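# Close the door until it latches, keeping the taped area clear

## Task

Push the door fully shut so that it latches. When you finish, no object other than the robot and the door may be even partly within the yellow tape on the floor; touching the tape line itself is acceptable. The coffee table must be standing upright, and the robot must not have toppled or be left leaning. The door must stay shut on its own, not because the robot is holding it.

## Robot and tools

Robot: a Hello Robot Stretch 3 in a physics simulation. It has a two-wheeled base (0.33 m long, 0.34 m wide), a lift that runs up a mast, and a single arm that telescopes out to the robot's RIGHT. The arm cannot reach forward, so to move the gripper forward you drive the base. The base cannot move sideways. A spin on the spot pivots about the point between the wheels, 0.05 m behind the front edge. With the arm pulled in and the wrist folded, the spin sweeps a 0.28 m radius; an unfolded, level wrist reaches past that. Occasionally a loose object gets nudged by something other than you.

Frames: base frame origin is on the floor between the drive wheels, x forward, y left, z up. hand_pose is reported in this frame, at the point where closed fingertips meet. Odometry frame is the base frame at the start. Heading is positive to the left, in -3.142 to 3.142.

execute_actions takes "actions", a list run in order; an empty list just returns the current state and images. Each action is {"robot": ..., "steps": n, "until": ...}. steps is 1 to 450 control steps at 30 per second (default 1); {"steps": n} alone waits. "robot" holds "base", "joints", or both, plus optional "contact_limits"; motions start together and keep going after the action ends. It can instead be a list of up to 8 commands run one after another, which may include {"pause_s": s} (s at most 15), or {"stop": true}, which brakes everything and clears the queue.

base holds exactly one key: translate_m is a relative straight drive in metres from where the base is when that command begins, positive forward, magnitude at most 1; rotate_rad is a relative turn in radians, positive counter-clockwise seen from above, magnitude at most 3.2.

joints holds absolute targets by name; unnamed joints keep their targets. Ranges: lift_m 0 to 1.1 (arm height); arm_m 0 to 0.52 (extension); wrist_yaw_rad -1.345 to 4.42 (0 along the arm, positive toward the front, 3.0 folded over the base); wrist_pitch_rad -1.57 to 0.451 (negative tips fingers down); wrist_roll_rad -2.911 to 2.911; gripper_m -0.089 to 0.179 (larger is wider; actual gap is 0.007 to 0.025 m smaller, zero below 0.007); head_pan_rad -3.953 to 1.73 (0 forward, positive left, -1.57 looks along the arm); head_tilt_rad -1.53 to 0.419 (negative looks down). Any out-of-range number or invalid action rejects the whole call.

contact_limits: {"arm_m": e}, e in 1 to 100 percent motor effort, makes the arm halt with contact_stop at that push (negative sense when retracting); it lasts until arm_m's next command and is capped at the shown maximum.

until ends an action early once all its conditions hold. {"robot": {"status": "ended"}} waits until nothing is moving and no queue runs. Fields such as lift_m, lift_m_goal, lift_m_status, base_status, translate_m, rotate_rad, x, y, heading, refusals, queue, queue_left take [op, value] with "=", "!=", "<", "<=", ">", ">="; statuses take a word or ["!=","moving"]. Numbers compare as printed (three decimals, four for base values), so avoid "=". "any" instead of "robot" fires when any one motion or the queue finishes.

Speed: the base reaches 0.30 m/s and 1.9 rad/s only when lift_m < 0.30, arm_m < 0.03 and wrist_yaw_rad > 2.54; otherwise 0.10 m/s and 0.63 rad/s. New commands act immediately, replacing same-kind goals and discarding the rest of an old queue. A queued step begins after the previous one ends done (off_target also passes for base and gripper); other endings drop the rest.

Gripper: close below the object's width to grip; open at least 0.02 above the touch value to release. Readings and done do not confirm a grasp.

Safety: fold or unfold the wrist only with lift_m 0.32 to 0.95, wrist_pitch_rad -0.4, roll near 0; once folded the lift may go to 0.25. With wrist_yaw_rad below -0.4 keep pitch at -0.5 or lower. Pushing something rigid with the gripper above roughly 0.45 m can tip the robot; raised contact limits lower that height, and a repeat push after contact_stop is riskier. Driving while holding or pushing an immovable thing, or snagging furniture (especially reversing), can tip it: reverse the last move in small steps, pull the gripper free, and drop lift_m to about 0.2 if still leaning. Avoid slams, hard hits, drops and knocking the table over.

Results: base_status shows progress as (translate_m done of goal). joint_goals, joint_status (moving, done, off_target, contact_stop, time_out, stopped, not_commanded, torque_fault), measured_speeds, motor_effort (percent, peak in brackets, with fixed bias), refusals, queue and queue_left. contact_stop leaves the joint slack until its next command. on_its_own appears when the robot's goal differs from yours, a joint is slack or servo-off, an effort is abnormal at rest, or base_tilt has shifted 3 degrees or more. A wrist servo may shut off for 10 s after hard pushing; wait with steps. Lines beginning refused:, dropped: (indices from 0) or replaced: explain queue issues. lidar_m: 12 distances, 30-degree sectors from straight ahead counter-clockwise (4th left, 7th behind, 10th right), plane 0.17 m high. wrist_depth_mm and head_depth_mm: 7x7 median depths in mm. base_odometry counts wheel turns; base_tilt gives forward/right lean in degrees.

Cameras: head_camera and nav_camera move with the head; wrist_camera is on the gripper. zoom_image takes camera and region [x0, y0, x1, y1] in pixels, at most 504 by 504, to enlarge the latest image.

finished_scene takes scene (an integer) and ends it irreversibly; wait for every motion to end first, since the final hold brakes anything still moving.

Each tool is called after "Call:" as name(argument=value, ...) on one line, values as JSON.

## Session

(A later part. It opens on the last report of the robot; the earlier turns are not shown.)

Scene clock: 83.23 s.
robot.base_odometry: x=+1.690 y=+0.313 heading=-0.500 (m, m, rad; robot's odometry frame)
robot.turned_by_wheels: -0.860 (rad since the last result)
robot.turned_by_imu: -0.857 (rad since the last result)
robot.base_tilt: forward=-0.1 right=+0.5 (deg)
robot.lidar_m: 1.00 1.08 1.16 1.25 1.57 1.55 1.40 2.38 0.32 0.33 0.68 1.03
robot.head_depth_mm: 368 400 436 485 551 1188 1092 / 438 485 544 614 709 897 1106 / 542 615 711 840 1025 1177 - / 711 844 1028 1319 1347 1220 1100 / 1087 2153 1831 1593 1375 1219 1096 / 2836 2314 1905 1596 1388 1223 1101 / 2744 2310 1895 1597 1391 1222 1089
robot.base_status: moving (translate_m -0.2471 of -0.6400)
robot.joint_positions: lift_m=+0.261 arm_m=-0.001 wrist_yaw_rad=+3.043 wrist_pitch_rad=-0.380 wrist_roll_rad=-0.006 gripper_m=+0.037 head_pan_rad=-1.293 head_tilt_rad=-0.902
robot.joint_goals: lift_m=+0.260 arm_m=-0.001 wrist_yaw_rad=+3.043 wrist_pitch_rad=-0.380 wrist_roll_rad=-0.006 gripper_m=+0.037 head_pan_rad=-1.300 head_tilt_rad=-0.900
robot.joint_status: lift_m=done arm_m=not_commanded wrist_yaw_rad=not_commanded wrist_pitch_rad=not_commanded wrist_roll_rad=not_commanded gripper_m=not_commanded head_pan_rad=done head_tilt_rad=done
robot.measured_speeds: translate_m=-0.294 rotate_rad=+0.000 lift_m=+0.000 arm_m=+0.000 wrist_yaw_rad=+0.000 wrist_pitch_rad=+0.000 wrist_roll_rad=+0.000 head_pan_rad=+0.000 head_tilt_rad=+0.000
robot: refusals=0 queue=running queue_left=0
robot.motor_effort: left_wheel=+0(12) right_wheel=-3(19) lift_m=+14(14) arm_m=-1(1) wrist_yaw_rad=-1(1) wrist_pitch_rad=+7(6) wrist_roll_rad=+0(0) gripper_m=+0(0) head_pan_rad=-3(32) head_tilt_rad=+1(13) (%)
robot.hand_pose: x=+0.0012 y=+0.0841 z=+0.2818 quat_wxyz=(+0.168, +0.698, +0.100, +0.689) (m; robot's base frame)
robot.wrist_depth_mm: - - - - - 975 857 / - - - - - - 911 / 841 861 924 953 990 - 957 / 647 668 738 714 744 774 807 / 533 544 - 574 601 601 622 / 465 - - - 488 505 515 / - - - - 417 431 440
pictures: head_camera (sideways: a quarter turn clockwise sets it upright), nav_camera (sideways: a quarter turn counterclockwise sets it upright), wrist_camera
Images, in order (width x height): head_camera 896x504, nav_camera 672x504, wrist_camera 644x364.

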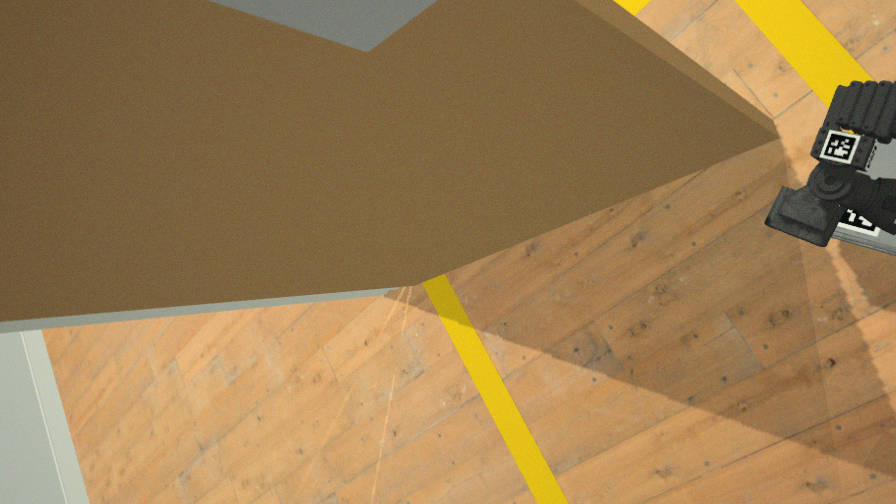

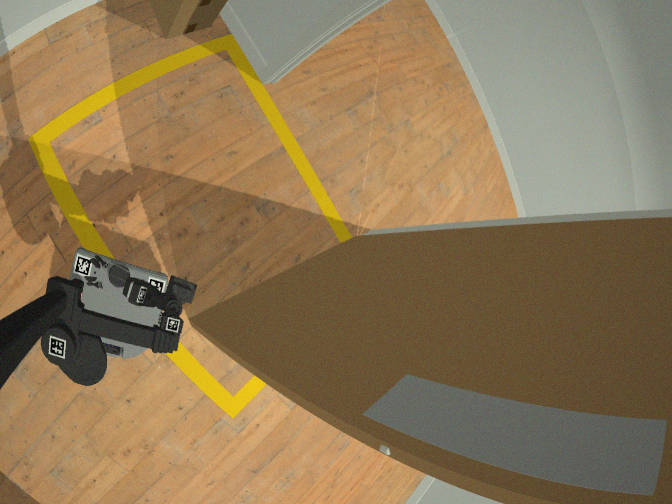

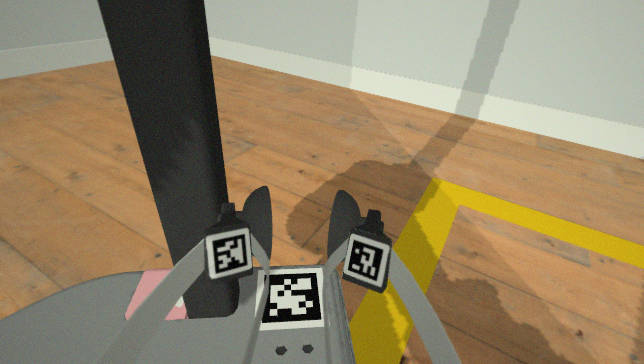

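Clear as planned. Continue.

Call:
execute_actions(actions=[{"steps":100,"until":{"robot":{"status":"ended"}}},{"robot":[{"base":{"rotate_rad":1.50},"joints":{"head_pan_rad":0.0,"head_tilt_rad":-0.9}},{"base":{"translate_m":-0.78}},{"base":{"rotate_rad":-1.19}}],"steps":450,"until":{"robot":{"status":"ended"}}}])

Scene clock: 94.27 s.
robot.base_odometry: x=+0.924 y=-0.155 heading=-0.190 (m, m, rad; robot's odometry frame)
robot.turned_by_wheels: +0.310 (rad since the last result)
robot.turned_by_imu: +0.304 (rad since the last result)
robot.base_tilt: forward=-0.8 right=+0.1 (deg)
robot.lidar_m: 0.55 0.54 2.09 1.76 1.18 1.67 1.69 1.72 1.42 0.96 0.89 0.67
robot.head_depth_mm: 534 636 788 1035 1337 1216 1085 / 515 611 748 968 1310 1220 1087 / 497 586 711 909 1251 1216 1090 / 480 563 678 852 1153 1213 1089 / 464 543 647 807 1068 1221 1093 / 450 521 621 765 994 1225 1097 / 436 504 589 725 1343 1224 1095
robot.base_status: done (rotate_rad -1.1900 of -1.1900)
robot.joint_positions: lift_m=+0.261 arm_m=-0.001 wrist_yaw_rad=+3.043 wrist_pitch_rad=-0.380 wrist_roll_rad=-0.006 gripper_m=+0.037 head_pan_rad=-0.007 head_tilt_rad=-0.901
robot.joint_goals: lift_m=+0.260 arm_m=-0.001 wrist_yaw_rad=+3.043 wrist_pitch_rad=-0.380 wrist_roll_rad=-0.006 gripper_m=+0.037 head_pan_rad=+0.000 head_tilt_rad=-0.900
robot.joint_status: lift_m=done arm_m=not_commanded wrist_yaw_rad=not_commanded wrist_pitch_rad=not_commanded wrist_roll_rad=not_commanded gripper_m=not_commanded head_pan_rad=done head_tilt_rad=done
robot.measured_speeds: translate_m=+0.000 rotate_rad=+0.000 lift_m=+0.000 arm_m=+0.000 wrist_yaw_rad=+0.000 wrist_pitch_rad=+0.000 wrist_roll_rad=+0.000 head_pan_rad=+0.000 head_tilt_rad=+0.000
robot: refusals=0 queue=done queue_left=0
robot.motor_effort: left_wheel=+1(12) right_wheel=-1(10) lift_m=+14(14) arm_m=-1(1) wrist_yaw_rad=+0(1) wrist_pitch_rad=+7(7) wrist_roll_rad=+0(0) gripper_m=+1(0) head_pan_rad=+2(31) head_tilt_rad=+0(0) (%)
robot.hand_pose: x=+0.0012 y=+0.0841 z=+0.2818 quat_wxyz=(+0.168, +0.698, +0.100, +0.689) (m; robot's base frame)
robot.wrist_depth_mm: - - - - - - - / - - - - - - - / 801 875 933 962 998 - - / 657 666 730 718 743 772 480 / 534 540 - 577 600 601 494 / 464 - - - 490 503 491 / - - - - 419 429 436
pictures: head_camera (sideways: a quarter turn clockwise sets it upright), nav_camera (sideways: a quarter turn counterclockwise sets it upright), wrist_camera
Images, in order (width x height): head_camera 896x504, nav_camera 672x504, wrist_camera 644x364.

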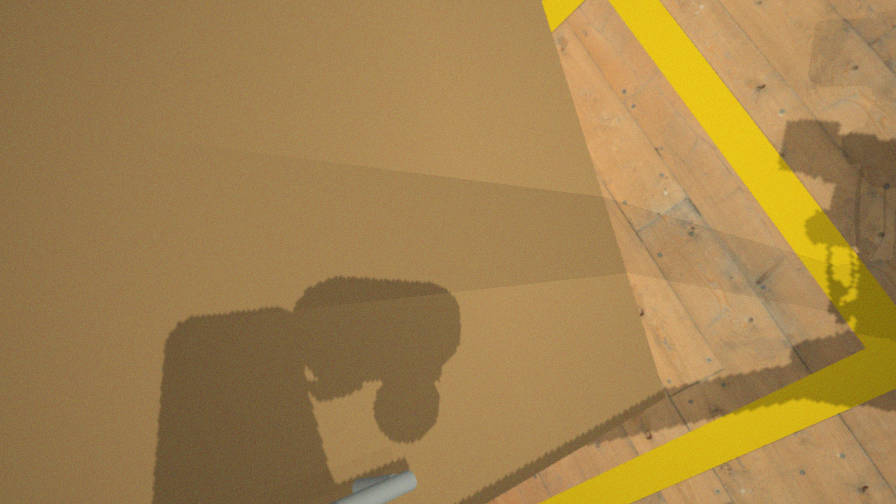

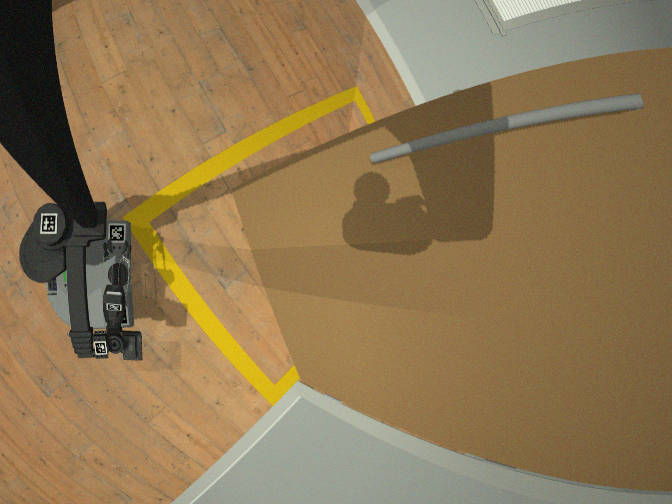

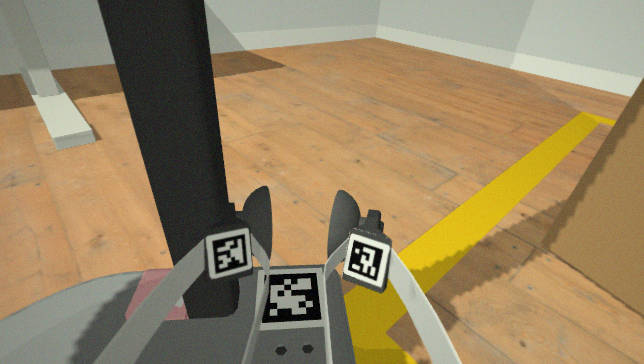

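Call:
execute_actions(actions=[{"robot":[{"base":{"translate_m":0.45},"joints":{"head_tilt_rad":-1.2}},{"base":{"translate_m":0.2}}],"steps":450,"until":{"robot":{"status":"ended"}}}])

Scene clock: 101.67 s.
robot.base_odometry: x=+1.562 y=-0.278 heading=-0.190 (m, m, rad; robot's odometry frame)
robot.turned_by_wheels: +0.000 (rad since the last result)
robot.turned_by_imu: +0.013 (rad since the last result)
robot.base_tilt: forward=-0.9 right=+0.1 (deg)
robot.lidar_m: - 0.15 0.19 2.01 2.02 1.64 2.34 2.25 0.81 0.48 0.18 0.15
robot.head_depth_mm: - - - 299 492 1149 1086 / - - - 305 507 1181 1067 / - - - 311 523 1188 - / - - - 305 542 1198 - / - - - 309 562 1192 - / - - - 315 582 1177 - / - - - 322 605 1168 1123
robot.base_status: done (translate_m +0.2000 of +0.2000)
robot.joint_positions: lift_m=+0.260 arm_m=-0.001 wrist_yaw_rad=+3.043 wrist_pitch_rad=-0.380 wrist_roll_rad=-0.006 gripper_m=+0.037 head_pan_rad=-0.005 head_tilt_rad=-1.188
robot.joint_goals: lift_m=+0.260 arm_m=-0.001 wrist_yaw_rad=+3.043 wrist_pitch_rad=-0.380 wrist_roll_rad=-0.006 gripper_m=+0.037 head_pan_rad=+0.000 head_tilt_rad=-1.200
robot.joint_status: lift_m=done arm_m=not_commanded wrist_yaw_rad=not_commanded wrist_pitch_rad=not_commanded wrist_roll_rad=not_commanded gripper_m=not_commanded head_pan_rad=done head_tilt_rad=done
robot.measured_speeds: translate_m=+0.000 rotate_rad=+0.000 lift_m=+0.000 arm_m=+0.000 wrist_yaw_rad=+0.000 wrist_pitch_rad=+0.000 wrist_roll_rad=+0.000 head_pan_rad=+0.000 head_tilt_rad=+0.000
robot: refusals=0 queue=done queue_left=0
robot.motor_effort: left_wheel=+0(51) right_wheel=+0(16) lift_m=+14(15) arm_m=-1(1) wrist_yaw_rad=-1(1) wrist_pitch_rad=+7(7) wrist_roll_rad=+0(0) gripper_m=+0(1) head_pan_rad=+2(3) head_tilt_rad=-4(19) (%)
robot.hand_pose: x=+0.0012 y=+0.0841 z=+0.2817 quat_wxyz=(+0.168, +0.698, +0.100, +0.689) (m; robot's base frame)
robot.wrist_depth_mm: - - - - 341 199 140 / - - - - 342 199 140 / 848 859 918 941 346 199 140 / 658 671 736 730 340 198 140 / 532 542 - 568 309 199 140 / 458 - - - 310 199 140 / - - - - 380 199 140
pictures: head_camera (sideways: a quarter turn clockwise sets it upright), nav_camera (sideways: a quarter turn counterclockwise sets it upright), wrist_camera
Images, in order (width x height): head_camera 896x504, nav_camera 672x504, wrist_camera 644x364.

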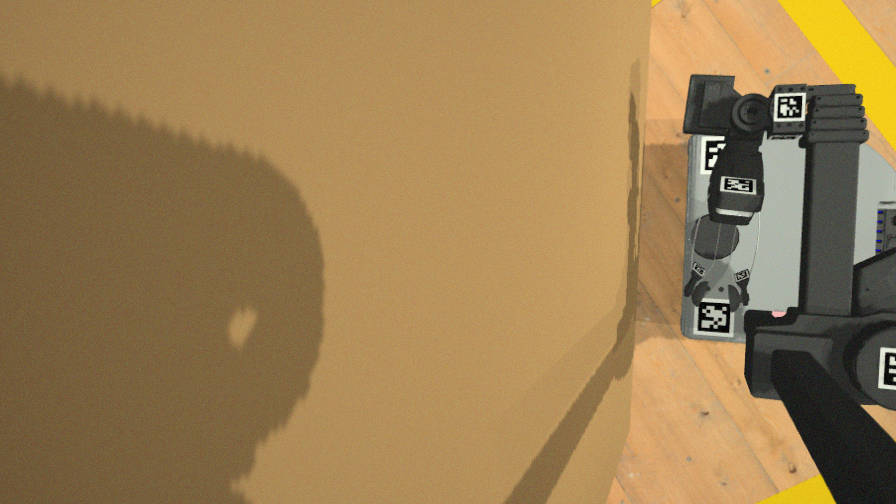

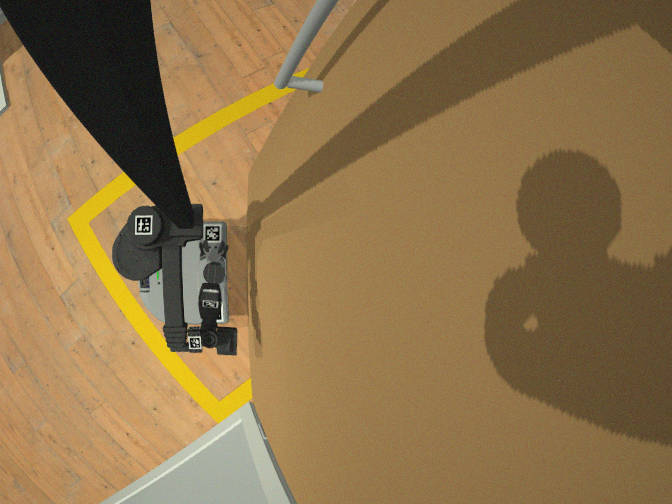

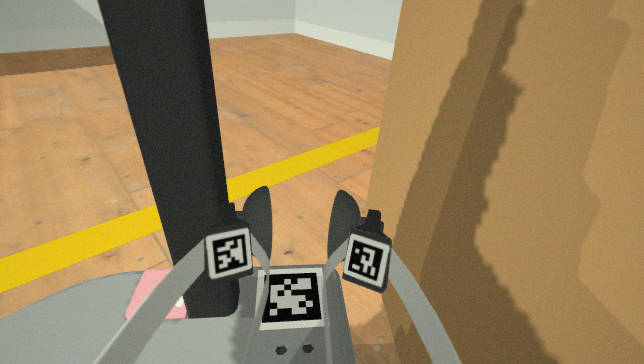

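Call:
execute_actions(actions=[{"robot":[{"base":{"rotate_rad":-0.42}},{"base":{"translate_m":0.23}}],"steps":450,"until":{"robot":{"status":"ended"}}}])

Scene clock: 108.40 s.
robot.base_odometry: x=+1.751 y=-0.409 heading=-0.610 (m, m, rad; robot's odometry frame)
robot.turned_by_wheels: -0.420 (rad since the last result)
robot.turned_by_imu: -0.401 (rad since the last result)
robot.base_tilt: forward=-0.8 right=+0.0 (deg)
robot.lidar_m: - 0.15 0.22 1.48 2.08 2.21 1.86 2.43 1.12 0.41 0.18 0.15
robot.head_depth_mm: - - - 303 486 1148 1087 / - - - 313 525 1171 1071 / - - - 324 570 1190 - / - - - 331 624 1197 - / - - - 334 691 1191 - / - - - 350 771 1176 - / - - - 354 875 1174 1126
robot.base_status: done (translate_m +0.2300 of +0.2300)
robot.joint_positions: lift_m=+0.260 arm_m=-0.001 wrist_yaw_rad=+3.043 wrist_pitch_rad=-0.381 wrist_roll_rad=-0.006 gripper_m=+0.037 head_pan_rad=-0.005 head_tilt_rad=-1.189
robot.joint_goals: lift_m=+0.260 arm_m=-0.001 wrist_yaw_rad=+3.043 wrist_pitch_rad=-0.381 wrist_roll_rad=-0.006 gripper_m=+0.037 head_pan_rad=+0.000 head_tilt_rad=-1.200
robot.joint_status: lift_m=done arm_m=not_commanded wrist_yaw_rad=not_commanded wrist_pitch_rad=not_commanded wrist_roll_rad=not_commanded gripper_m=not_commanded head_pan_rad=done head_tilt_rad=done
robot.measured_speeds: translate_m=+0.000 rotate_rad=+0.000 lift_m=+0.000 arm_m=+0.000 wrist_yaw_rad=+0.000 wrist_pitch_rad=+0.000 wrist_roll_rad=+0.000 head_pan_rad=+0.000 head_tilt_rad=+0.000
robot: refusals=0 queue=done queue_left=0
robot.motor_effort: left_wheel=-1(77) right_wheel=+0(10) lift_m=+15(15) arm_m=-1(1) wrist_yaw_rad=+0(1) wrist_pitch_rad=+7(7) wrist_roll_rad=+0(0) gripper_m=-1(0) head_pan_rad=+2(2) head_tilt_rad=-4(4) (%)
robot.hand_pose: x=+0.0012 y=+0.0840 z=+0.2815 quat_wxyz=(+0.168, +0.698, +0.100, +0.689) (m; robot's base frame)
robot.wrist_depth_mm: - - - - 469 243 163 / - - - - 460 240 162 / 842 872 940 954 451 236 161 / 654 655 728 727 440 233 159 / 531 541 - 569 385 230 157 / 463 - - - 370 227 156 / - - - - 408 224 155
pictures: head_camera (sideways: a quarter turn clockwise sets it upright), nav_camera (sideways: a quarter turn counterclockwise sets it upright), wrist_camera
Images, in order (width x height): head_camera 896x504, nav_camera 672x504, wrist_camera 644x364.

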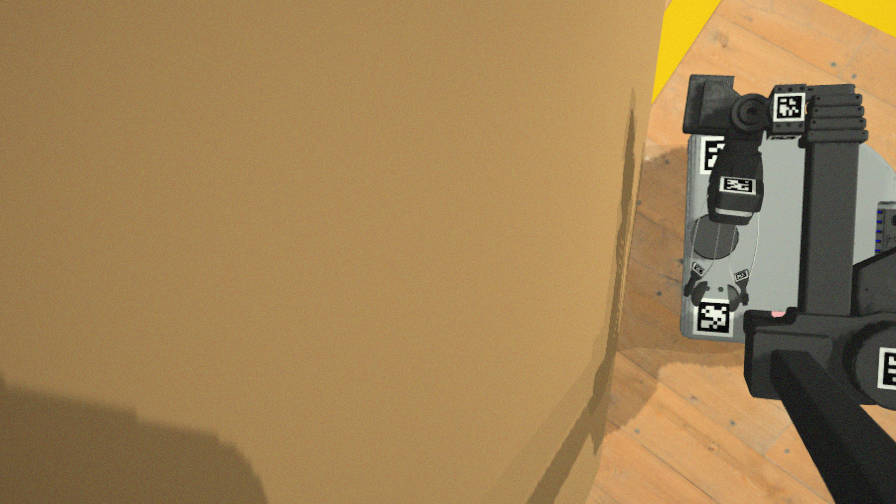

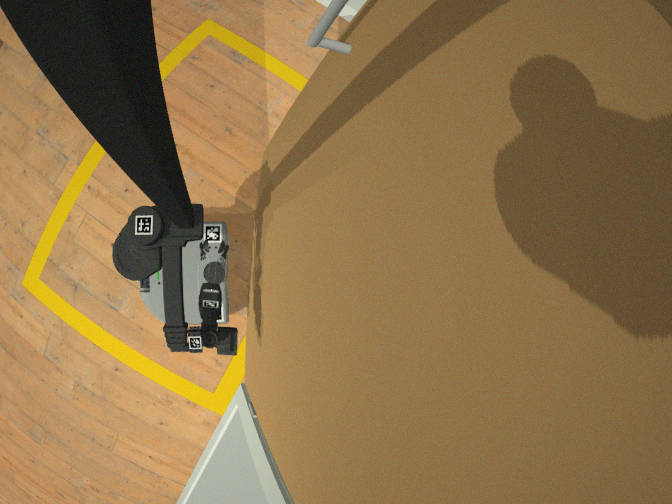

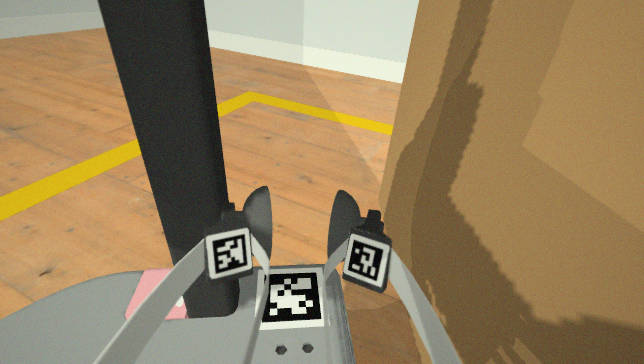

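Call:
execute_actions(actions=[{"robot":[{"base":{"rotate_rad":-0.62},"joints":{"lift_m":0.32,"head_pan_rad":0.9,"head_tilt_rad":-0.9}},{"base":{"translate_m":0.03}},{"base":{"translate_m":0.17}}],"steps":450,"until":{"robot":{"status":"ended"}}}])

Scene clock: 117.90 s.
robot.base_odometry: x=+1.818 y=-0.598 heading=-1.230 (m, m, rad; robot's odometry frame)
robot.turned_by_wheels: -0.620 (rad since the last result)
robot.turned_by_imu: -0.607 (rad since the last result)
robot.base_tilt: forward=-1.0 right=+0.1 (deg)
robot.lidar_m: - - 0.15 0.22 1.46 1.93 2.41 2.05 2.47 0.59 0.15 -
robot.head_depth_mm: - - - - - - - / - - - - - - - / - - - - - - 347 / - - - - - 341 578 / - - - - - 439 1092 / - - - - 377 1164 1119 / - - - 333 746 1220 1133
robot.base_status: done (translate_m +0.1700 of +0.1700)
robot.joint_positions: lift_m=+0.319 arm_m=-0.001 wrist_yaw_rad=+3.043 wrist_pitch_rad=-0.381 wrist_roll_rad=-0.006 gripper_m=+0.037 head_pan_rad=+0.893 head_tilt_rad=-0.900
robot.joint_goals: lift_m=+0.320 arm_m=-0.001 wrist_yaw_rad=+3.043 wrist_pitch_rad=-0.381 wrist_roll_rad=-0.006 gripper_m=+0.037 head_pan_rad=+0.900 head_tilt_rad=-0.900
robot.joint_status: lift_m=done arm_m=not_commanded wrist_yaw_rad=not_commanded wrist_pitch_rad=not_commanded wrist_roll_rad=not_commanded gripper_m=not_commanded head_pan_rad=done head_tilt_rad=done
robot.measured_speeds: translate_m=+0.000 rotate_rad=+0.000 lift_m=+0.000 arm_m=+0.000 wrist_yaw_rad=+0.000 wrist_pitch_rad=+0.000 wrist_roll_rad=+0.000 head_pan_rad=+0.000 head_tilt_rad=+0.000
robot: refusals=0 queue=done queue_left=0
robot.motor_effort: left_wheel=+0(69) right_wheel=+0(8) lift_m=+35(35) arm_m=-1(1) wrist_yaw_rad=+0(0) wrist_pitch_rad=+7(7) wrist_roll_rad=-1(0) gripper_m=+0(0) head_pan_rad=+3(30) head_tilt_rad=+0(16) (%)
robot.hand_pose: x=+0.0012 y=+0.0840 z=+0.3406 quat_wxyz=(+0.168, +0.698, +0.100, +0.689) (m; robot's base frame)
robot.wrist_depth_mm: - - - 346 177 119 90 / - - - 364 183 122 91 / 981 996 - 387 187 124 92 / 750 759 845 417 193 126 94 / 612 619 - 554 186 129 95 / 519 534 546 474 188 131 96 / 458 - - 339 231 134 98
pictures: head_camera (sideways: a quarter turn clockwise sets it upright), nav_camera (sideways: a quarter turn counterclockwise sets it upright), wrist_camera
Images, in order (width x height): head_camera 896x504, nav_camera 672x504, wrist_camera 644x364.

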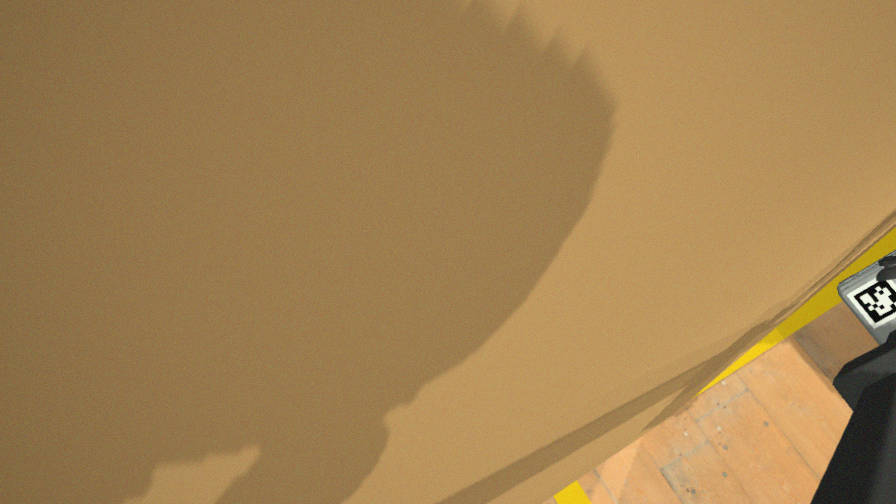

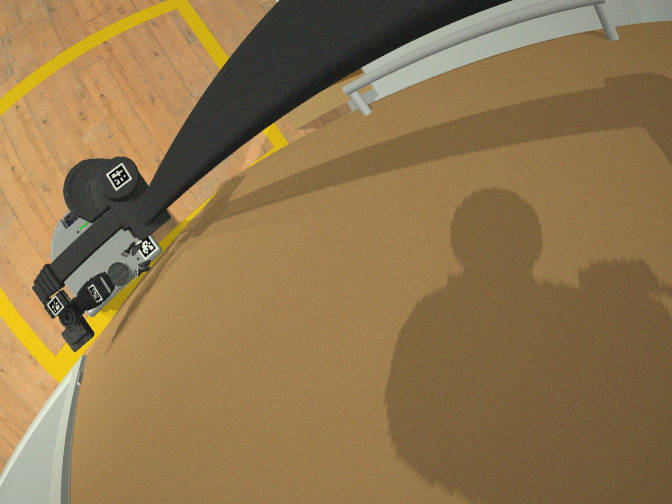

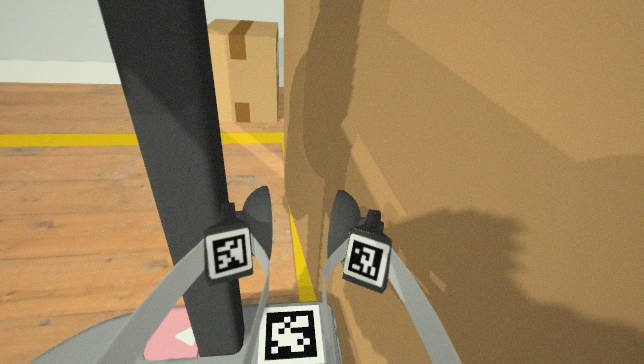

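Call:
execute_actions(actions=[{"robot":[{"base":{"rotate_rad":-0.13}},{"base":{"translate_m":0.05}}],"steps":450,"until":{"robot":{"status":"ended"}}}])

Scene clock: 123.60 s.
robot.base_odometry: x=+1.828 y=-0.647 heading=-1.359 (m, m, rad; robot's odometry frame)
robot.turned_by_wheels: -0.129 (rad since the last result)
robot.turned_by_imu: -0.074 (rad since the last result)
robot.base_tilt: forward=-1.0 right=+0.0 (deg)
robot.lidar_m: - - 0.15 0.19 1.03 1.82 2.45 2.09 2.54 0.61 0.15 -
robot.head_depth_mm: - - - - - - - / - - - - - - - / - - - - - - 334 / - - - - - - 473 / - - - - - 389 1093 / - - - - 332 1166 1116 / - - - - 599 1229 1129
robot.base_status: off_target (translate_m +0.0498 of +0.0500)
robot.joint_positions: lift_m=+0.320 arm_m=-0.001 wrist_yaw_rad=+3.043 wrist_pitch_rad=-0.381 wrist_roll_rad=-0.006 gripper_m=+0.037 head_pan_rad=+0.894 head_tilt_rad=-0.900
robot.joint_goals: lift_m=+0.320 arm_m=-0.001 wrist_yaw_rad=+3.043 wrist_pitch_rad=-0.381 wrist_roll_rad=-0.006 gripper_m=+0.037 head_pan_rad=+0.900 head_tilt_rad=-0.900
robot.joint_status: lift_m=done arm_m=not_commanded wrist_yaw_rad=not_commanded wrist_pitch_rad=not_commanded wrist_roll_rad=not_commanded gripper_m=not_commanded head_pan_rad=done head_tilt_rad=done
robot.measured_speeds: translate_m=+0.000 rotate_rad=+0.000 lift_m=+0.000 arm_m=+0.000 wrist_yaw_rad=+0.000 wrist_pitch_rad=+0.000 wrist_roll_rad=+0.000 head_pan_rad=+0.000 head_tilt_rad=+0.000
robot: refusals=0 queue=done queue_left=0
robot.on_its_own: left_wheel is at rest, and its effort (+52) is outside its rest range (-18 to +18)
robot.motor_effort: left_wheel=+52(100) right_wheel=+0(7) lift_m=+34(34) arm_m=-1(1) wrist_yaw_rad=+0(0) wrist_pitch_rad=+7(7) wrist_roll_rad=-1(0) gripper_m=-1(1) head_pan_rad=+3(2) head_tilt_rad=+0(0) (%)
robot.hand_pose: x=+0.0012 y=+0.0840 z=+0.3405 quat_wxyz=(+0.168, +0.698, +0.101, +0.689) (m; robot's base frame)
robot.wrist_depth_mm: - - - 312 157 105 79 / - - - 327 161 107 80 / 979 986 - 347 166 109 81 / 749 769 838 371 170 111 82 / 611 615 - 488 163 113 83 / 518 529 544 425 165 115 84 / 455 - - 298 203 117 85
pictures: head_camera (sideways: a quarter turn clockwise sets it upright), nav_camera (sideways: a quarter turn counterclockwise sets it upright), wrist_camera
Images, in order (width x height): head_camera 896x504, nav_camera 672x504, wrist_camera 644x364.

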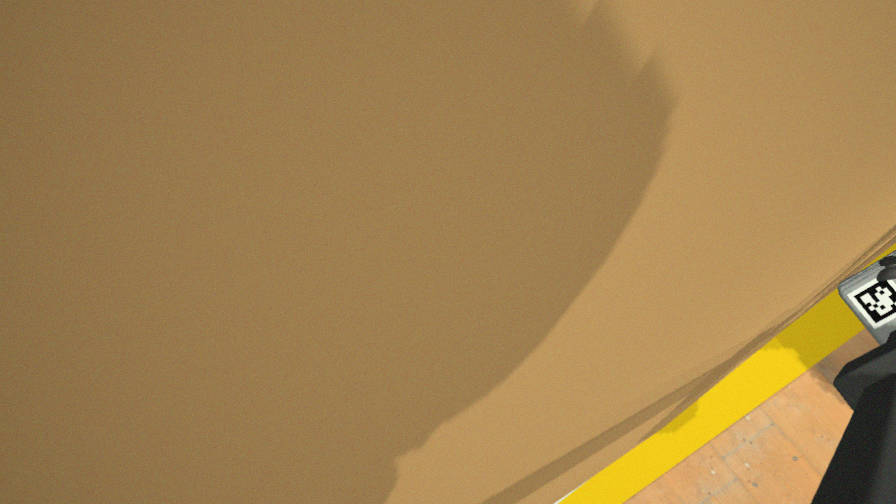

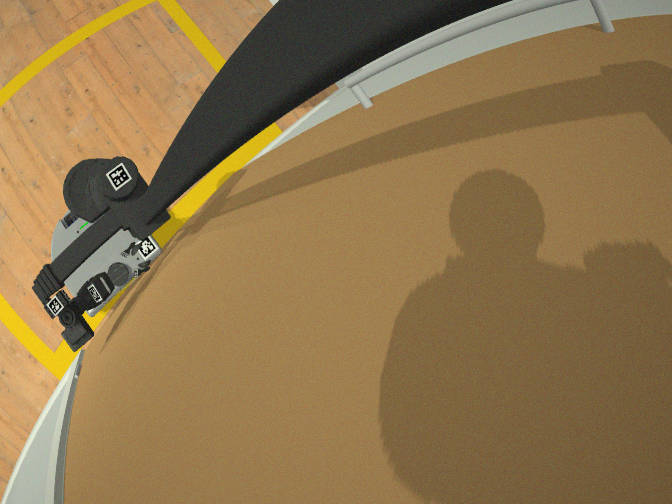

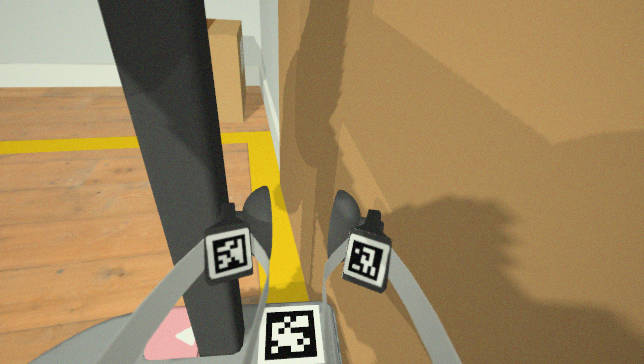

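Call:
execute_actions(actions=[{"robot":[{"base":{"translate_m":-0.14},"joints":{"lift_m":0.28,"head_pan_rad":0.5,"head_tilt_rad":-0.9}},{"base":{"rotate_rad":-0.95}},{"base":{"translate_m":-0.34}},{"base":{"rotate_rad":1.06}}],"steps":450,"until":{"robot":{"status":"ended"}}}])

Scene clock: 135.03 s.
robot.base_odometry: x=+2.028 y=-0.258 heading=-1.250 (m, m, rad; robot's odometry frame)
robot.turned_by_wheels: +0.109 (rad since the last result)
robot.turned_by_imu: +0.108 (rad since the last result)
robot.base_tilt: forward=-0.8 right=-0.1 (deg)
robot.lidar_m: 0.37 0.38 0.53 0.71 1.15 1.56 2.15 1.93 2.75 1.61 0.55 0.39
robot.head_depth_mm: 293 332 388 467 585 783 1059 / 306 353 417 508 651 904 1083 / 323 376 449 557 731 1073 1090 / 342 402 479 584 836 1179 1086 / 339 365 531 709 1037 1218 1104 / 398 487 622 844 1269 1221 1095 / 446 545 701 985 1322 1223 1098
robot.base_status: done (rotate_rad +1.0599 of +1.0600)
robot.joint_positions: lift_m=+0.281 arm_m=-0.001 wrist_yaw_rad=+3.043 wrist_pitch_rad=-0.381 wrist_roll_rad=-0.006 gripper_m=+0.037 head_pan_rad=+0.507 head_tilt_rad=-0.900
robot.joint_goals: lift_m=+0.280 arm_m=-0.001 wrist_yaw_rad=+3.043 wrist_pitch_rad=-0.381 wrist_roll_rad=-0.006 gripper_m=+0.037 head_pan_rad=+0.500 head_tilt_rad=-0.900
robot.joint_status: lift_m=done arm_m=not_commanded wrist_yaw_rad=not_commanded wrist_pitch_rad=not_commanded wrist_roll_rad=not_commanded gripper_m=not_commanded head_pan_rad=done head_tilt_rad=done
robot.measured_speeds: translate_m=+0.000 rotate_rad=+0.000 lift_m=+0.000 arm_m=+0.000 wrist_yaw_rad=+0.000 wrist_pitch_rad=+0.000 wrist_roll_rad=+0.000 head_pan_rad=+0.000 head_tilt_rad=+0.000
robot: refusals=0 queue=done queue_left=0
robot.motor_effort: left_wheel=-1(52) right_wheel=+2(10) lift_m=+14(33) arm_m=-1(1) wrist_yaw_rad=-1(0) wrist_pitch_rad=+7(7) wrist_roll_rad=+0(0) gripper_m=+0(0) head_pan_rad=-3(23) head_tilt_rad=-1(1) (%)
robot.hand_pose: x=+0.0012 y=+0.0839 z=+0.3015 quat_wxyz=(+0.168, +0.698, +0.101, +0.689) (m; robot's base frame)
robot.wrist_depth_mm: 973 - - - 834 544 373 / - - - 767 770 550 375 / 881 902 968 845 833 548 370 / 688 695 774 755 742 548 372 / 559 570 - 599 627 532 371 / 479 498 - 517 515 495 374 / - - - - 439 448 377
pictures: head_camera (sideways: a quarter turn clockwise sets it upright), nav_camera (sideways: a quarter turn counterclockwise sets it upright), wrist_camera
Images, in order (width x height): head_camera 896x504, nav_camera 672x504, wrist_camera 644x364.

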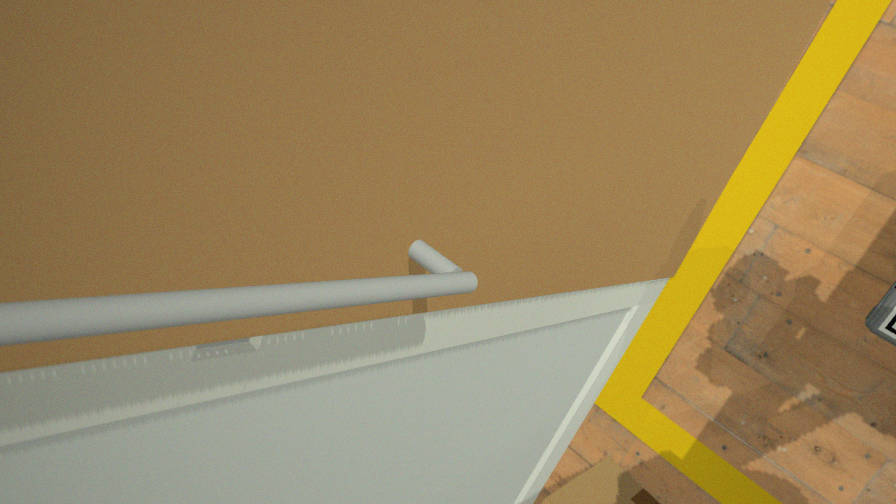

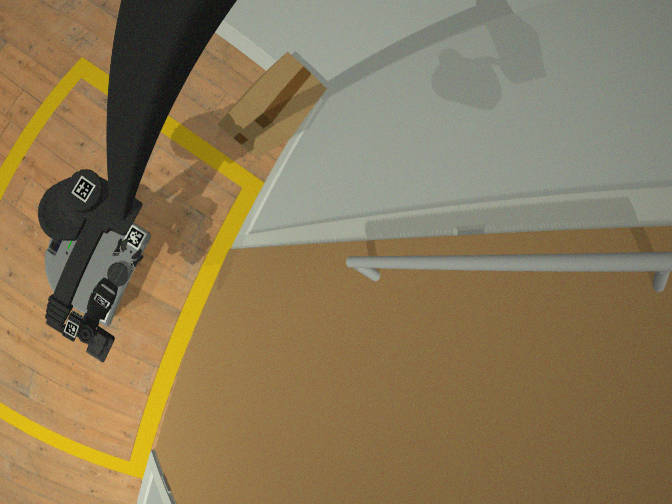

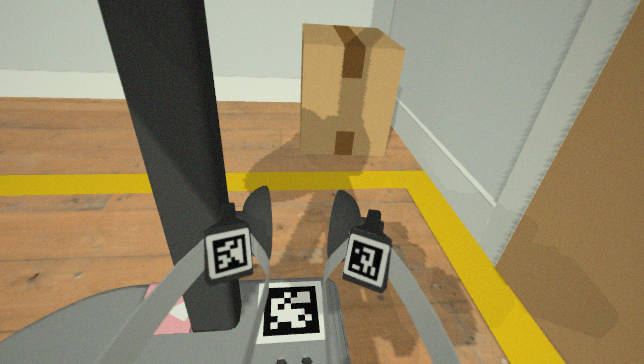

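Call:
execute_actions(actions=[{"robot":[{"base":{"rotate_rad":-0.10}},{"base":{"translate_m":0.285},"joints":{"head_pan_rad":1.2,"head_tilt_rad":-0.6}},{"base":{"rotate_rad":0.09}}],"steps":450,"until":{"robot":{"status":"ended"}}}])

Scene clock: 140.93 s.
robot.base_odometry: x=+2.090 y=-0.537 heading=-1.260 (m, m, rad; robot's odometry frame)
robot.turned_by_wheels: -0.010 (rad since the last result)
robot.turned_by_imu: -0.008 (rad since the last result)
robot.base_tilt: forward=-0.8 right=+0.0 (deg)
robot.lidar_m: - - 0.15 0.28 0.76 1.59 2.43 2.17 2.75 0.43 0.15 -
robot.head_depth_mm: - - - - - - - / - - - - - - - / - - - - - - - / - - - - - 317 363 / - - - 335 398 792 1061 / 417 506 673 1054 1396 344 1140 / 861 985 1108 1251 1302 1127 1167
robot.base_status: done (rotate_rad +0.0899 of +0.0900)
robot.joint_positions: lift_m=+0.281 arm_m=-0.001 wrist_yaw_rad=+3.043 wrist_pitch_rad=-0.381 wrist_roll_rad=-0.006 gripper_m=+0.037 head_pan_rad=+1.193 head_tilt_rad=-0.606
robot.joint_goals: lift_m=+0.280 arm_m=-0.001 wrist_yaw_rad=+3.043 wrist_pitch_rad=-0.381 wrist_roll_rad=-0.006 gripper_m=+0.037 head_pan_rad=+1.200 head_tilt_rad=-0.600
robot.joint_status: lift_m=done arm_m=not_commanded wrist_yaw_rad=not_commanded wrist_pitch_rad=not_commanded wrist_roll_rad=not_commanded gripper_m=not_commanded head_pan_rad=done head_tilt_rad=done
robot.measured_speeds: translate_m=+0.000 rotate_rad=+0.000 lift_m=+0.000 arm_m=+0.000 wrist_yaw_rad=+0.000 wrist_pitch_rad=+0.000 wrist_roll_rad=+0.000 head_pan_rad=+0.000 head_tilt_rad=+0.000
robot: refusals=0 queue=done queue_left=0
robot.motor_effort: left_wheel=-2(12) right_wheel=+2(7) lift_m=+14(14) arm_m=-1(1) wrist_yaw_rad=+0(1) wrist_pitch_rad=+7(7) wrist_roll_rad=+0(0) gripper_m=+0(0) head_pan_rad=+3(31) head_tilt_rad=+2(17) (%)
robot.hand_pose: x=+0.0012 y=+0.0839 z=+0.3015 quat_wxyz=(+0.168, +0.698, +0.101, +0.689) (m; robot's base frame)
robot.wrist_depth_mm: - - 850 711 207 129 93 / - - 754 724 209 129 94 / 889 910 827 728 213 131 94 / 690 700 760 671 214 132 95 / 559 567 - 596 201 133 95 / 471 501 - 516 201 133 96 / - - - - 248 135 96
pictures: head_camera (sideways: a quarter turn clockwise sets it upright), nav_camera (sideways: a quarter turn counterclockwise sets it upright), wrist_camera
Images, in order (width x height): head_camera 896x504, nav_camera 672x504, wrist_camera 644x364.

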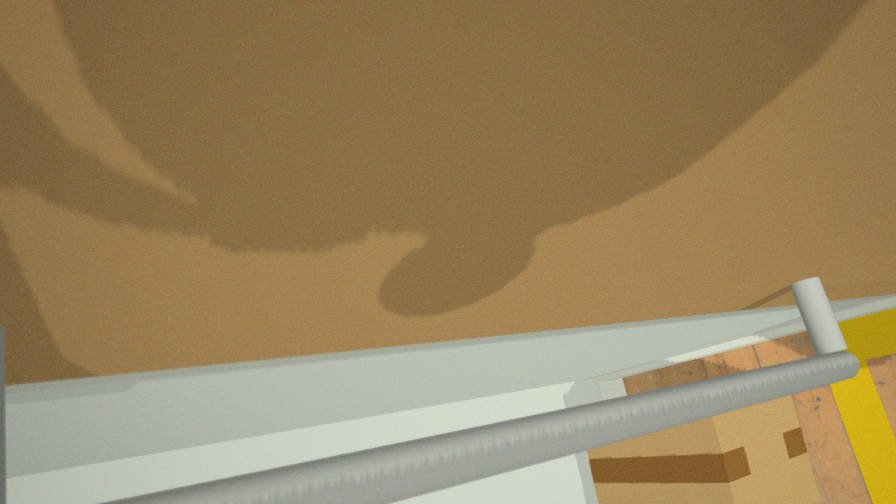

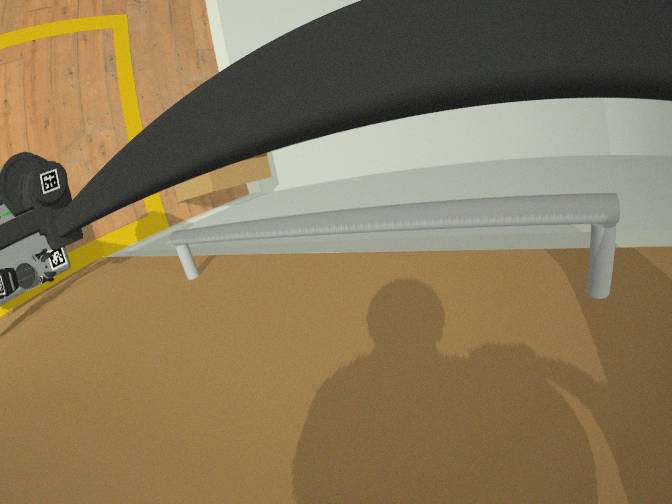

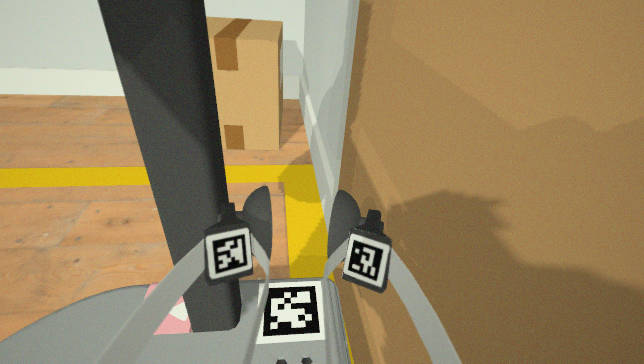

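Call:
execute_actions(actions=[{"robot":[{"base":{"translate_m":0.03}},{"base":{"translate_m":0.03}}],"steps":450,"until":{"robot":{"status":"ended"}}}])

Scene clock: 145.17 s.
robot.base_odometry: x=+2.108 y=-0.593 heading=-1.260 (m, m, rad; robot's odometry frame)
robot.turned_by_wheels: +0.001 (rad since the last result)
robot.turned_by_imu: +0.043 (rad since the last result)
robot.base_tilt: forward=-1.0 right=+0.1 (deg)
robot.lidar_m: - - 0.15 0.20 0.77 1.66 2.46 2.19 2.72 0.21 0.15 -
robot.head_depth_mm: - - - - - - - / - - - - - - - / - - - - - - - / - - - - - - - / - - - - 355 454 529 / - 749 1072 1261 1439 1194 1114 / 901 999 1111 1247 1361 1085 1167
robot.base_status: off_target (translate_m +0.0298 of +0.0300)
robot.joint_positions: lift_m=+0.280 arm_m=-0.001 wrist_yaw_rad=+3.049 wrist_pitch_rad=-0.381 wrist_roll_rad=-0.006 gripper_m=+0.037 head_pan_rad=+1.207 head_tilt_rad=-0.603
robot.joint_goals: lift_m=+0.280 arm_m=-0.001 wrist_yaw_rad=+3.049 wrist_pitch_rad=-0.381 wrist_roll_rad=-0.006 gripper_m=+0.037 head_pan_rad=+1.200 head_tilt_rad=-0.600
robot.joint_status: lift_m=done arm_m=not_commanded wrist_yaw_rad=not_commanded wrist_pitch_rad=not_commanded wrist_roll_rad=not_commanded gripper_m=not_commanded head_pan_rad=done head_tilt_rad=done
robot.measured_speeds: translate_m=+0.000 rotate_rad=+0.000 lift_m=+0.000 arm_m=+0.000 wrist_yaw_rad=+0.000 wrist_pitch_rad=+0.000 wrist_roll_rad=+0.000 head_pan_rad=+0.000 head_tilt_rad=+0.000
robot: refusals=0 queue=done queue_left=0
robot.on_its_own: left_wheel is at rest, and its effort (+47) is outside its rest range (-18 to +18)
robot.motor_effort: left_wheel=+47(66) right_wheel=+18(28) lift_m=+14(14) arm_m=-1(1) wrist_yaw_rad=-4(5) wrist_pitch_rad=+7(7) wrist_roll_rad=+0(1) gripper_m=+0(1) head_pan_rad=-3(4) head_tilt_rad=+1(1) (%)
robot.hand_pose: x=-0.0002 y=+0.0841 z=+0.3014 quat_wxyz=(+0.166, +0.697, +0.103, +0.690) (m; robot's base frame)
robot.wrist_depth_mm: - - 851 722 148 87 62 / - - 768 708 148 87 62 / 899 908 840 713 148 88 62 / 675 695 770 620 149 88 62 / 562 564 - 575 136 88 62 / 475 498 - 501 136 88 62 / - - - - 167 88 62
pictures: head_camera (sideways: a quarter turn clockwise sets it upright), nav_camera (sideways: a quarter turn counterclockwise sets it upright), wrist_camera
Images, in order (width x height): head_camera 896x504, nav_camera 672x504, wrist_camera 644x364.

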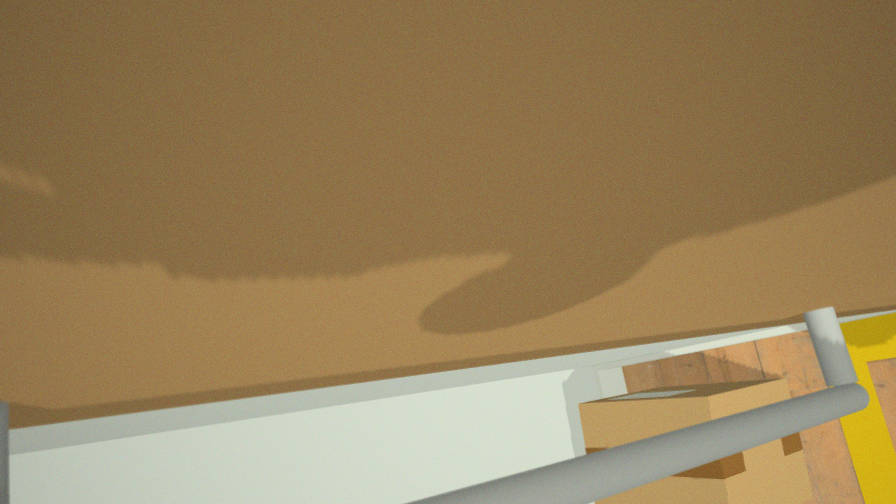

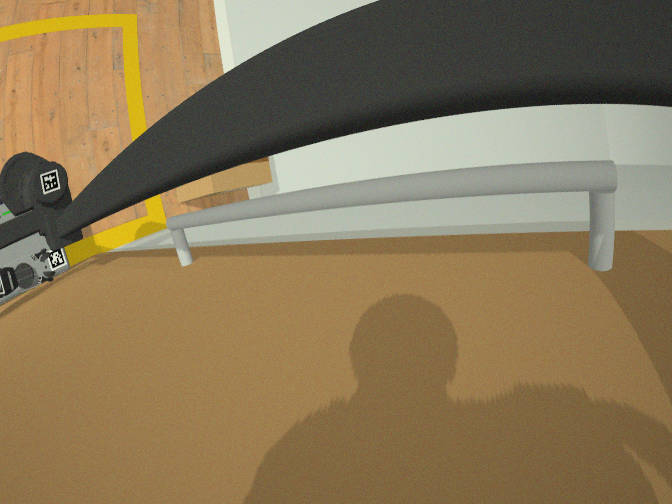

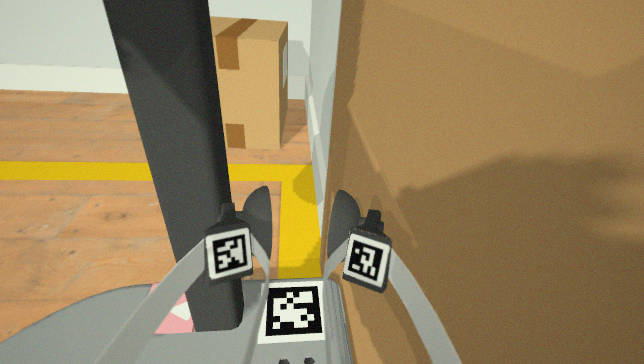

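Call:
execute_actions(actions=[{"robot":[{"joints":{"head_pan_rad":1.55}},{"base":{"translate_m":0.04}}],"steps":450,"until":{"robot":{"status":"ended"}}}])

Scene clock: 148.43 s.
robot.base_odometry: x=+2.121 y=-0.631 heading=-1.260 (m, m, rad; robot's odometry frame)
robot.turned_by_wheels: +0.000 (rad since the last result)
robot.turned_by_imu: +0.001 (rad since the last result)
robot.base_tilt: forward=-0.9 right=+0.0 (deg)
robot.lidar_m: - - 0.15 0.20 0.77 1.66 2.47 2.20 2.72 0.21 0.15 -
robot.head_depth_mm: - - - - - - - / - - - - - - - / 813 766 738 809 755 440 399 / 938 1043 1175 1348 1494 1307 1115 / - 1064 1181 1345 1301 1199 1196 / 946 1052 1184 1371 1566 1371 1217 / 950 1059 1189 1367 1558 - -
robot.base_status: off_target (translate_m +0.0398 of +0.0400)
robot.joint_positions: lift_m=+0.280 arm_m=-0.001 wrist_yaw_rad=+3.049 wrist_pitch_rad=-0.381 wrist_roll_rad=-0.006 gripper_m=+0.037 head_pan_rad=+1.543 head_tilt_rad=-0.603
robot.joint_goals: lift_m=+0.280 arm_m=-0.001 wrist_yaw_rad=+3.049 wrist_pitch_rad=-0.381 wrist_roll_rad=-0.006 gripper_m=+0.037 head_pan_rad=+1.550 head_tilt_rad=-0.600
robot.joint_status: lift_m=done arm_m=not_commanded wrist_yaw_rad=not_commanded wrist_pitch_rad=not_commanded wrist_roll_rad=not_commanded gripper_m=not_commanded head_pan_rad=done head_tilt_rad=done
robot.measured_speeds: translate_m=+0.000 rotate_rad=+0.000 lift_m=+0.000 arm_m=+0.000 wrist_yaw_rad=+0.000 wrist_pitch_rad=+0.000 wrist_roll_rad=+0.000 head_pan_rad=+0.000 head_tilt_rad=+0.000
robot: refusals=0 queue=done queue_left=0
robot.on_its_own: left_wheel is at rest, and its effort (+44) is outside its rest range (-18 to +18); right_wheel is at rest, and its effort (+22) is outside its rest range (-18 to +18)
robot.motor_effort: left_wheel=+44(48) right_wheel=+22(23) lift_m=+14(14) arm_m=-1(1) wrist_yaw_rad=-4(4) wrist_pitch_rad=+7(7) wrist_roll_rad=+0(0) gripper_m=-1(0) head_pan_rad=+2(23) head_tilt_rad=+1(1) (%)
robot.hand_pose: x=-0.0002 y=+0.0841 z=+0.3014 quat_wxyz=(+0.166, +0.697, +0.103, +0.690) (m; robot's base frame)
robot.wrist_depth_mm: - - 860 727 147 87 62 / - - 766 717 148 87 62 / 887 910 836 708 149 88 62 / 686 696 769 630 149 88 62 / 556 573 - 579 136 88 62 / 472 501 - 501 136 88 62 / - - - - 167 88 62
pictures: head_camera (sideways: a quarter turn clockwise sets it upright), nav_camera (sideways: a quarter turn counterclockwise sets it upright), wrist_camera
Images, in order (width x height): head_camera 896x504, nav_camera 672x504, wrist_camera 644x364.

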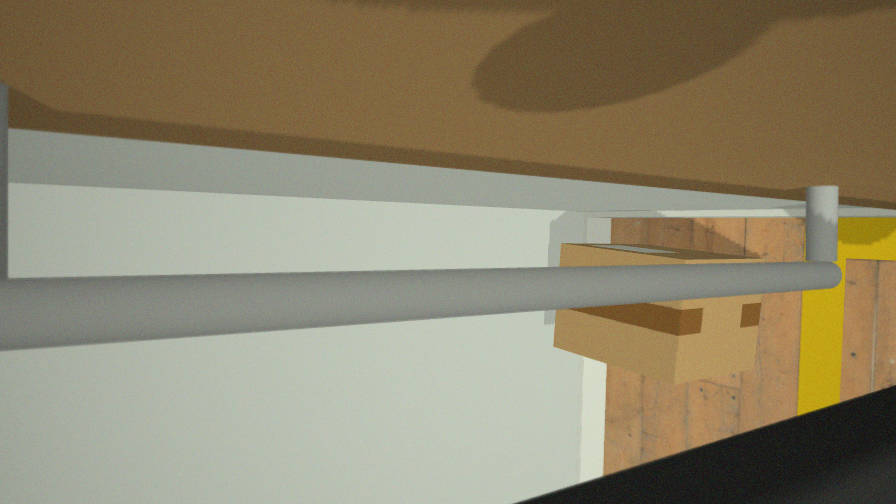

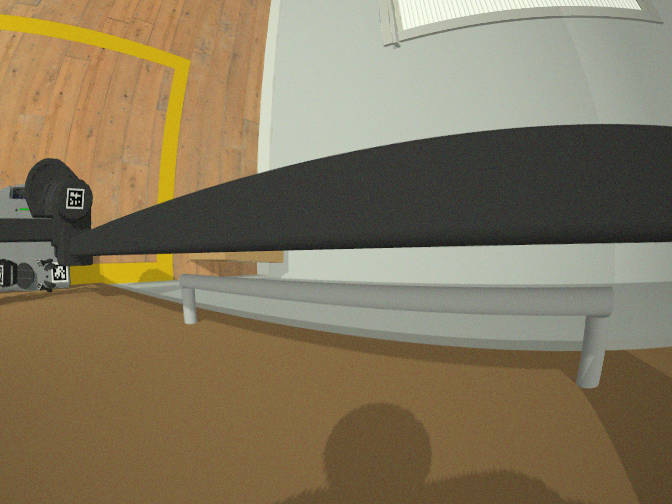

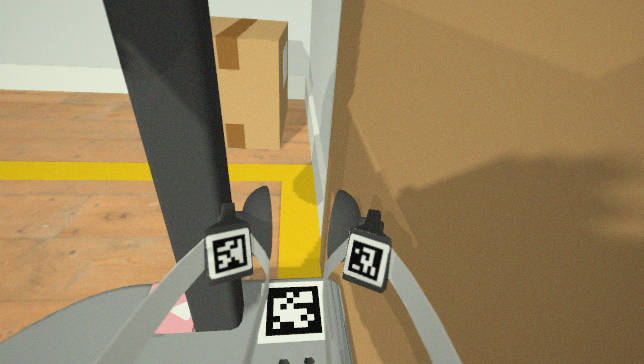

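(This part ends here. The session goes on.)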